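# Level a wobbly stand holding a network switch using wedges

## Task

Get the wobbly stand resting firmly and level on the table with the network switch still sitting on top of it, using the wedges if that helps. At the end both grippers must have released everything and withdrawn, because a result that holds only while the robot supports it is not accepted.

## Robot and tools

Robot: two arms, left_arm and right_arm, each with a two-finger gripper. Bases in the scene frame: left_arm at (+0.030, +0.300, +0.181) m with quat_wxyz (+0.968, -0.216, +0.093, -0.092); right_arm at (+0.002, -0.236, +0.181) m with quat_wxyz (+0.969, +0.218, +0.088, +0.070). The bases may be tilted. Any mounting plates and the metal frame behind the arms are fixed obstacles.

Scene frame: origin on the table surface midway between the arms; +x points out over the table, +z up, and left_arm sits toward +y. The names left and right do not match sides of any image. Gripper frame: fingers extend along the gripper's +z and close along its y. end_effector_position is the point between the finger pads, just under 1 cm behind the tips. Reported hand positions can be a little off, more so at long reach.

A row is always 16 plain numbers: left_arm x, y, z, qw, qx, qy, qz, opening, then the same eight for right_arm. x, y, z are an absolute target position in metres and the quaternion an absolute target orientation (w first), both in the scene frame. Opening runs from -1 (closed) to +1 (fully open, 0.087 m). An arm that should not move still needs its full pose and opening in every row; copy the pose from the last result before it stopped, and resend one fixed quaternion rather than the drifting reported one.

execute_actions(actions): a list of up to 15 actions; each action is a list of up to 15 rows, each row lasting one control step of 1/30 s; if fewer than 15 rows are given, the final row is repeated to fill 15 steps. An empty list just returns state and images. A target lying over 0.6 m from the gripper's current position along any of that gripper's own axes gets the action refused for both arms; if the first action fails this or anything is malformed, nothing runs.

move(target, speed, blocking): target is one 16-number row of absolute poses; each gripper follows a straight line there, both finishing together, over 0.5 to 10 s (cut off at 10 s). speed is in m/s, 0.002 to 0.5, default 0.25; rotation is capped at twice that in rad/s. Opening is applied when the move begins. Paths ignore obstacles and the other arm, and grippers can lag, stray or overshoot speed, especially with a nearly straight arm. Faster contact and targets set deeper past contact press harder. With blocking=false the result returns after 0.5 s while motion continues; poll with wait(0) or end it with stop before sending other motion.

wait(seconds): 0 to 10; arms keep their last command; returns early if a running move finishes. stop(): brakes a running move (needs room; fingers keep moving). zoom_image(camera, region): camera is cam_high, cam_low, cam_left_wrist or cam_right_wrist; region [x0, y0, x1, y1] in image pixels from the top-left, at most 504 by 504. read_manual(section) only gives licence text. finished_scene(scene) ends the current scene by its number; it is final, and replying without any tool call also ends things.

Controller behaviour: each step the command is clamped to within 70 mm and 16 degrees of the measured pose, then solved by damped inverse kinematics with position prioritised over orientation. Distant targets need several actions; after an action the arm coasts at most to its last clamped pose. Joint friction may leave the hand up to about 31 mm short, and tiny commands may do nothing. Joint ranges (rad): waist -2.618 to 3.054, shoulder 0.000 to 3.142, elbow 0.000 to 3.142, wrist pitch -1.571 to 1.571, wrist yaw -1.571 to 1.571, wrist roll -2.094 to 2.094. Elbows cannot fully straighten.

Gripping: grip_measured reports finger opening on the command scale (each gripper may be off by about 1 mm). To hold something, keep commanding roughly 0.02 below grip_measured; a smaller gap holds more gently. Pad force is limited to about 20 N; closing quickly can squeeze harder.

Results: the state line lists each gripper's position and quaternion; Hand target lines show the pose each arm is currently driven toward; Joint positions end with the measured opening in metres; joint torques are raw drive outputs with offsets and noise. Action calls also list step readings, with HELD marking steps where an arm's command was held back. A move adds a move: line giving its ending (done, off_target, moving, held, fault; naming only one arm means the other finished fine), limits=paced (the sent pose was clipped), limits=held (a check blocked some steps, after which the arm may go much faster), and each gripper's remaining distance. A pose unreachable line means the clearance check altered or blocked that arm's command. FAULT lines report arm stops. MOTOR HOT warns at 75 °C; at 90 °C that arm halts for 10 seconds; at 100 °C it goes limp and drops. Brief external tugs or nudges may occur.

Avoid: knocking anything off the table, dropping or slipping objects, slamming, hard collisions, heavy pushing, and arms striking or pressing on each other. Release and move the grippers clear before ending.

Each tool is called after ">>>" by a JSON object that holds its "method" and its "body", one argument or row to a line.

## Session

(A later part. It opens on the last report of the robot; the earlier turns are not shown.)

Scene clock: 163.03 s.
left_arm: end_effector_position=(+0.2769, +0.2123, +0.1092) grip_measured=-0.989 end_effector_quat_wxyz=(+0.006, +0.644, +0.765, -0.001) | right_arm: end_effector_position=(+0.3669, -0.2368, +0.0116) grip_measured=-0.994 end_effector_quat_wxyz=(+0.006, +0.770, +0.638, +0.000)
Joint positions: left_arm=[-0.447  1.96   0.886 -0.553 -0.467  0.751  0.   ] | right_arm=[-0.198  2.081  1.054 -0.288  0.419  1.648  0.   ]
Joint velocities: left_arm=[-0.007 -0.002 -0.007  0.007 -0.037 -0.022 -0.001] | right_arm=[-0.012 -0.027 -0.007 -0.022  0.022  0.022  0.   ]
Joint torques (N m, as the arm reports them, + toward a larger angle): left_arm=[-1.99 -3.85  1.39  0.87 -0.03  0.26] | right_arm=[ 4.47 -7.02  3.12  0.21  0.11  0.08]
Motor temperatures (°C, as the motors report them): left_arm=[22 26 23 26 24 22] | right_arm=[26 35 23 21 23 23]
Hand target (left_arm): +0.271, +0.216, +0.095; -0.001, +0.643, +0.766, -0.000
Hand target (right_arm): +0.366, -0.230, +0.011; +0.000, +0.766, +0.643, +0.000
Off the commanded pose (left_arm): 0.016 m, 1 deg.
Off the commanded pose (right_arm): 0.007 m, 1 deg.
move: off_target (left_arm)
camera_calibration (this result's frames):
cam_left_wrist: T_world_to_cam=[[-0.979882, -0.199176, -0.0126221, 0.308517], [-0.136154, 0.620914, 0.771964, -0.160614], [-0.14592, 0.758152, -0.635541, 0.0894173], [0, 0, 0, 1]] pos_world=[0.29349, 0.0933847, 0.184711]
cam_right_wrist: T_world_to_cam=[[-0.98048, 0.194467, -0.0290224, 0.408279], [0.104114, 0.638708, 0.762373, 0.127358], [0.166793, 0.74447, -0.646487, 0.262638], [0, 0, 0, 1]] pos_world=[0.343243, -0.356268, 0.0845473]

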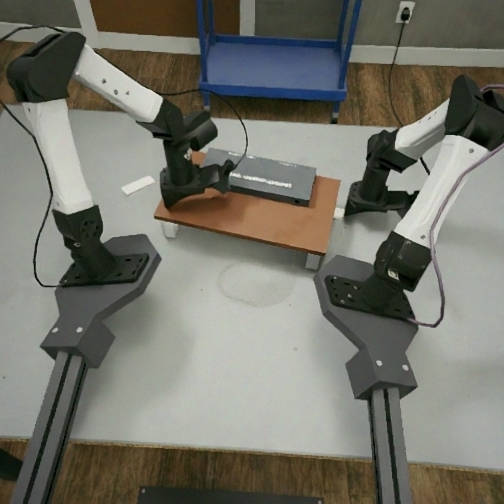

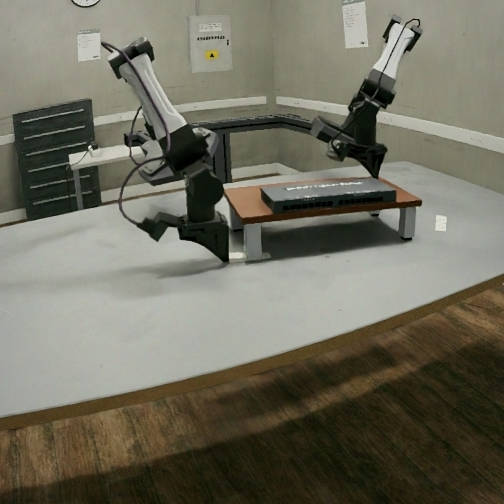

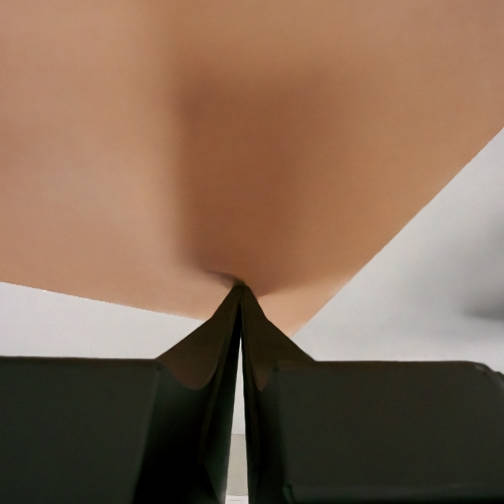

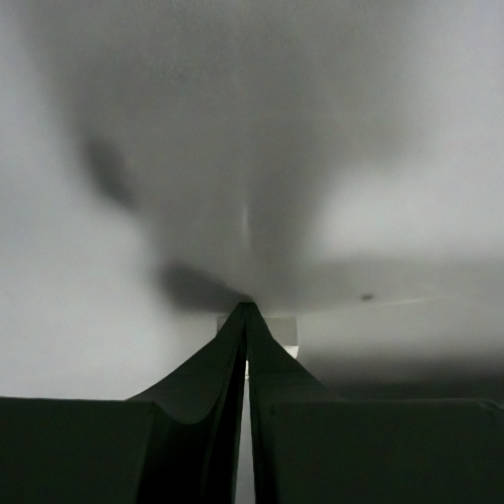

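>>> {"method": "zoom_image", "body": {
  "camera": "cam_low",
  "region": [230, 210, 270, 270]
}}

>>> {"method": "move", "body": {
  "target": [0.272,0.215,0.14,0,0.643,0.766,0,-1, 0.36,-0.27,0.03,0,0.766,0.643,0,-1],
  "speed": 0.04
}}

>>> {"method": "zoom_image", "body": {
  "camera": "cam_low",
  "region": [230, 210, 270, 270]
}}

Region (230, 210, 270, 270) of cam_low's 504x504 image, scaled by 8.400, with more detail than that image has.

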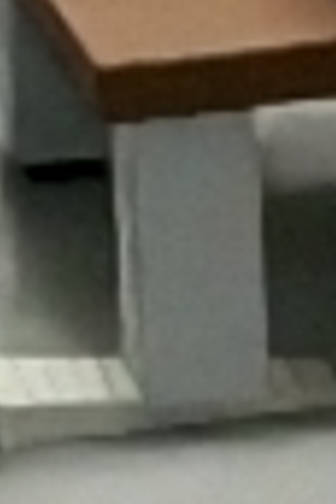

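Scene clock: 167.03 s.
left_arm: end_effector_position=(+0.2593, +0.2231, +0.1283) grip_measured=-0.989 end_effector_quat_wxyz=(-0.023, +0.649, +0.760, +0.000) | right_arm: end_effector_position=(+0.3648, -0.2694, +0.0269) grip_measured=-0.994 end_effector_quat_wxyz=(+0.005, +0.767, +0.641, -0.001)
Joint positions: left_arm=[-0.487  1.91   0.886 -0.69  -0.467  0.693  0.   ] | right_arm=[-0.267  1.995  1.054 -0.348  0.401  1.568  0.   ]
Joint velocities: left_arm=[-0.002 -0.002  0.002  0.007 -0.037 -0.007 -0.   ] | right_arm=[ 0.002  0.002  0.007 -0.066 -0.037  0.037  0.   ]
Joint torques (N m, as the arm reports them, + toward a larger angle): left_arm=[-4.31 -7.35  6.55  0.04  0.03  0.07] | right_arm=[ 2.78 -9.29  2.    0.21  0.07 -0.02]
Motor temperatures (°C, as the motors report them): left_arm=[22 26 23 26 24 22] | right_arm=[26 36 23 21 23 23]
Hand target (left_arm): +0.272, +0.215, +0.140; +0.001, +0.643, +0.766, -0.000
Hand target (right_arm): +0.360, -0.270, +0.030; -0.000, +0.766, +0.643, -0.000
Off the commanded pose (left_arm): 0.019 m, 3 deg.
Off the commanded pose (right_arm): 0.006 m, 1 deg.
move: off_target (left_arm)
camera_calibration (this result's frames):
cam_left_wrist: T_world_to_cam=[[-0.982616, -0.184357, 0.0218725, 0.286621], [-0.0930364, 0.59095, 0.801325, -0.192782], [-0.160656, 0.78536, -0.597829, 0.0836981], [0, 0, 0, 1]] pos_world=[0.277149, 0.101032, 0.198249]
cam_right_wrist: T_world_to_cam=[[-0.981974, 0.187158, -0.026443, 0.4115], [0.101388, 0.639618, 0.761977, 0.137962], [0.159524, 0.745561, -0.647063, 0.300086], [0, 0, 0, 1]] pos_world=[0.342224, -0.388991, 0.0999318]

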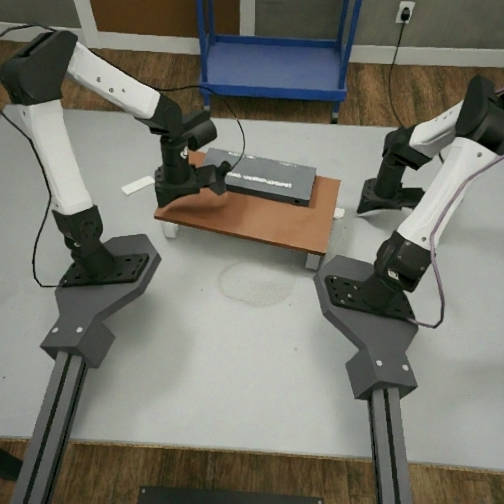

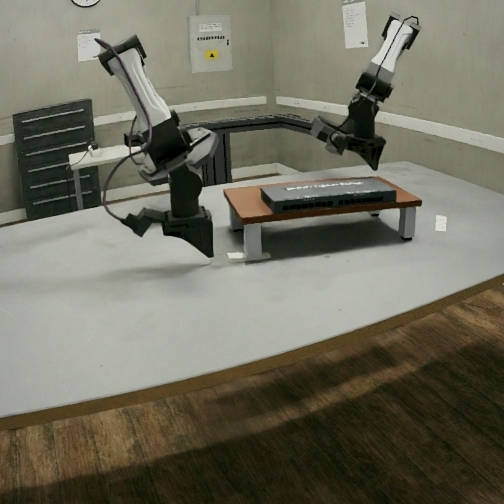

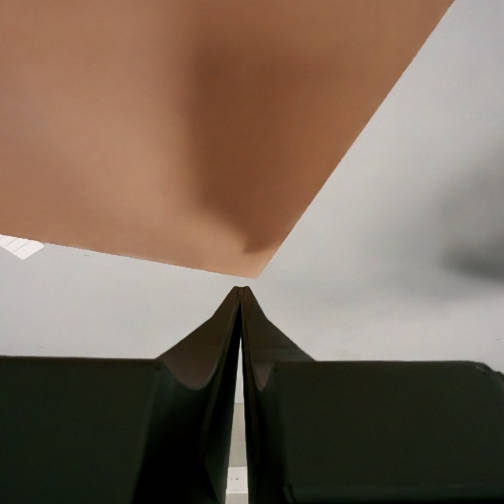

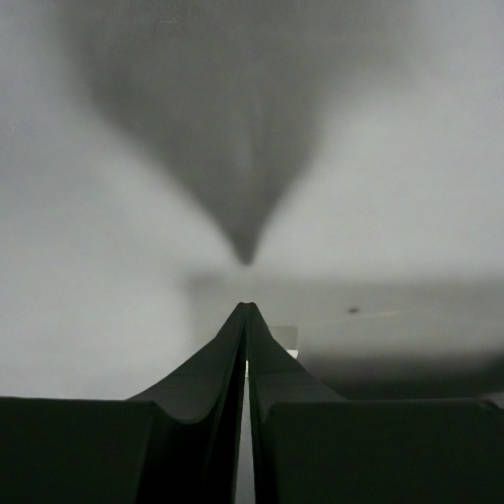

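Region (230, 210, 270, 270) of cam_low's 504x504 image, scaled by 8.400, with more detail than that image has.

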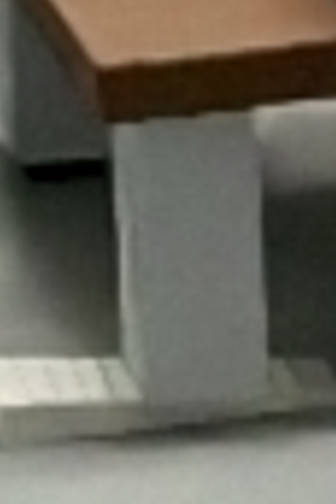

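No drop. Moving clear.

>>> {"method": "move", "body": {
  "target": [0.22,0.33,0.27,0,0.643,0.766,0,-1, 0.28,-0.38,0.18,0,0.766,0.643,0,-1]
}}

>>> {"method": "finished_scene", "body": {
  "scene": 1
}}

Scene clock: 171.87 s.
left_arm: end_effector_position=(+0.2182, +0.3323, +0.2623) grip_measured=-0.989 end_effector_quat_wxyz=(-0.016, +0.646, +0.763, +0.003) | right_arm: end_effector_position=(+0.2739, -0.3764, +0.1718) grip_measured=-0.994 end_effector_quat_wxyz=(-0.009, +0.764, +0.645, -0.008)
Joint positions: left_arm=[-0.54   1.289  0.936 -1.371 -0.466  0.633  0.   ] | right_arm=[-0.512  1.352  1.014 -0.897  0.324  1.32   0.   ]
Joint velocities: left_arm=[ 0.007 -0.017 -0.017  0.007  0.037  0.037 -0.001] | right_arm=[-0.002 -0.037  0.002  0.007 -0.007 -0.081 -0.001]
Joint torques (N m, as the arm reports them, + toward a larger angle): left_arm=[-2.62 -3.05  6.89  0.11  0.07  0.07] | right_arm=[ 0.89 -6.41  6.4   0.09  0.11 -0.02]
Motor temperatures (°C, as the motors report them): left_arm=[22 26 23 26 24 22] | right_arm=[26 36 23 21 23 23]
Hand target (left_arm): +0.221, +0.330, +0.270; +0.000, +0.643, +0.766, -0.000
Hand target (right_arm): +0.280, -0.382, +0.180; -0.000, +0.766, +0.643, -0.001
Off the commanded pose (left_arm): 0.008 m, 2 deg.
Off the commanded pose (right_arm): 0.011 m, 1 deg.
move: off_target (right_arm)
camera_calibration (this result's frames):
cam_left_wrist: T_world_to_cam=[[-0.981467, -0.191444, 0.00847544, 0.269121], [-0.108918, 0.59368, 0.797296, -0.364881], [-0.157669, 0.781597, -0.603529, 0.0735313], [0, 0, 0, 1]] pos_world=[0.235985, 0.210672, 0.333015]
cam_right_wrist: T_world_to_cam=[[-0.984338, 0.176209, 0.00539621, 0.337127], [0.117313, 0.631873, 0.766143, 0.097214], [0.131591, 0.754776, -0.642648, 0.498501], [0, 0, 0, 1]] pos_world=[0.254844, -0.497088, 0.244062]

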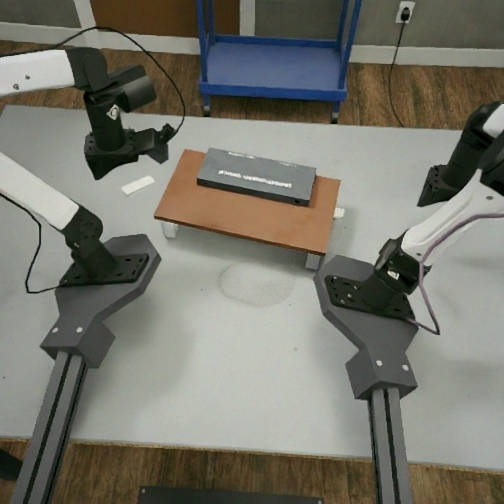

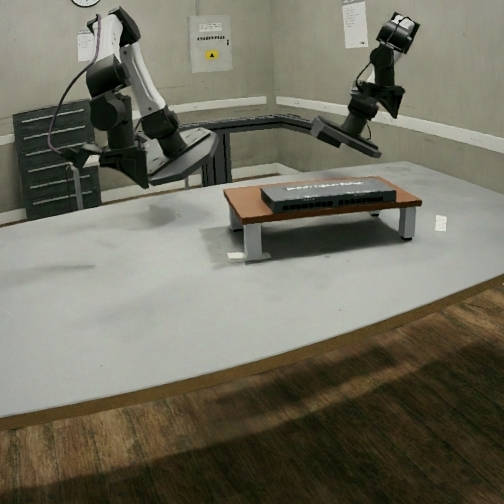

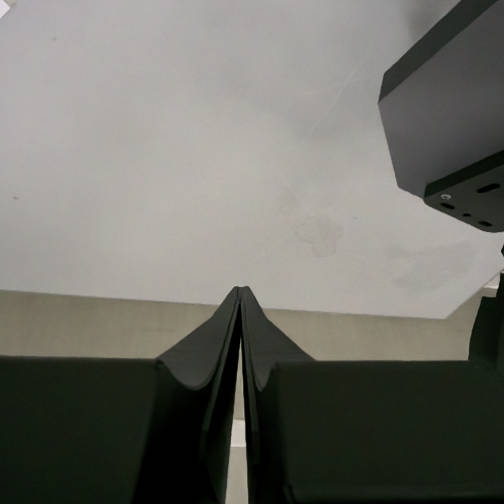

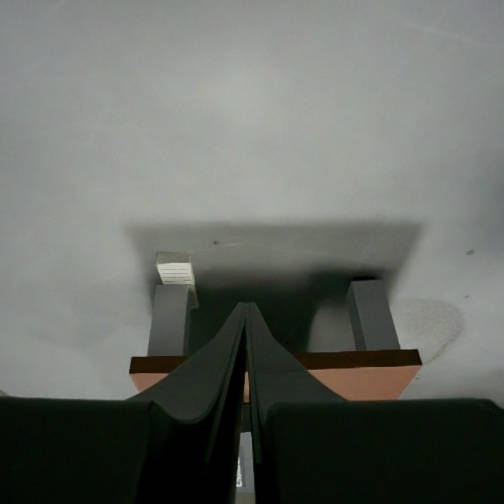

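The scene is finished: the task was done.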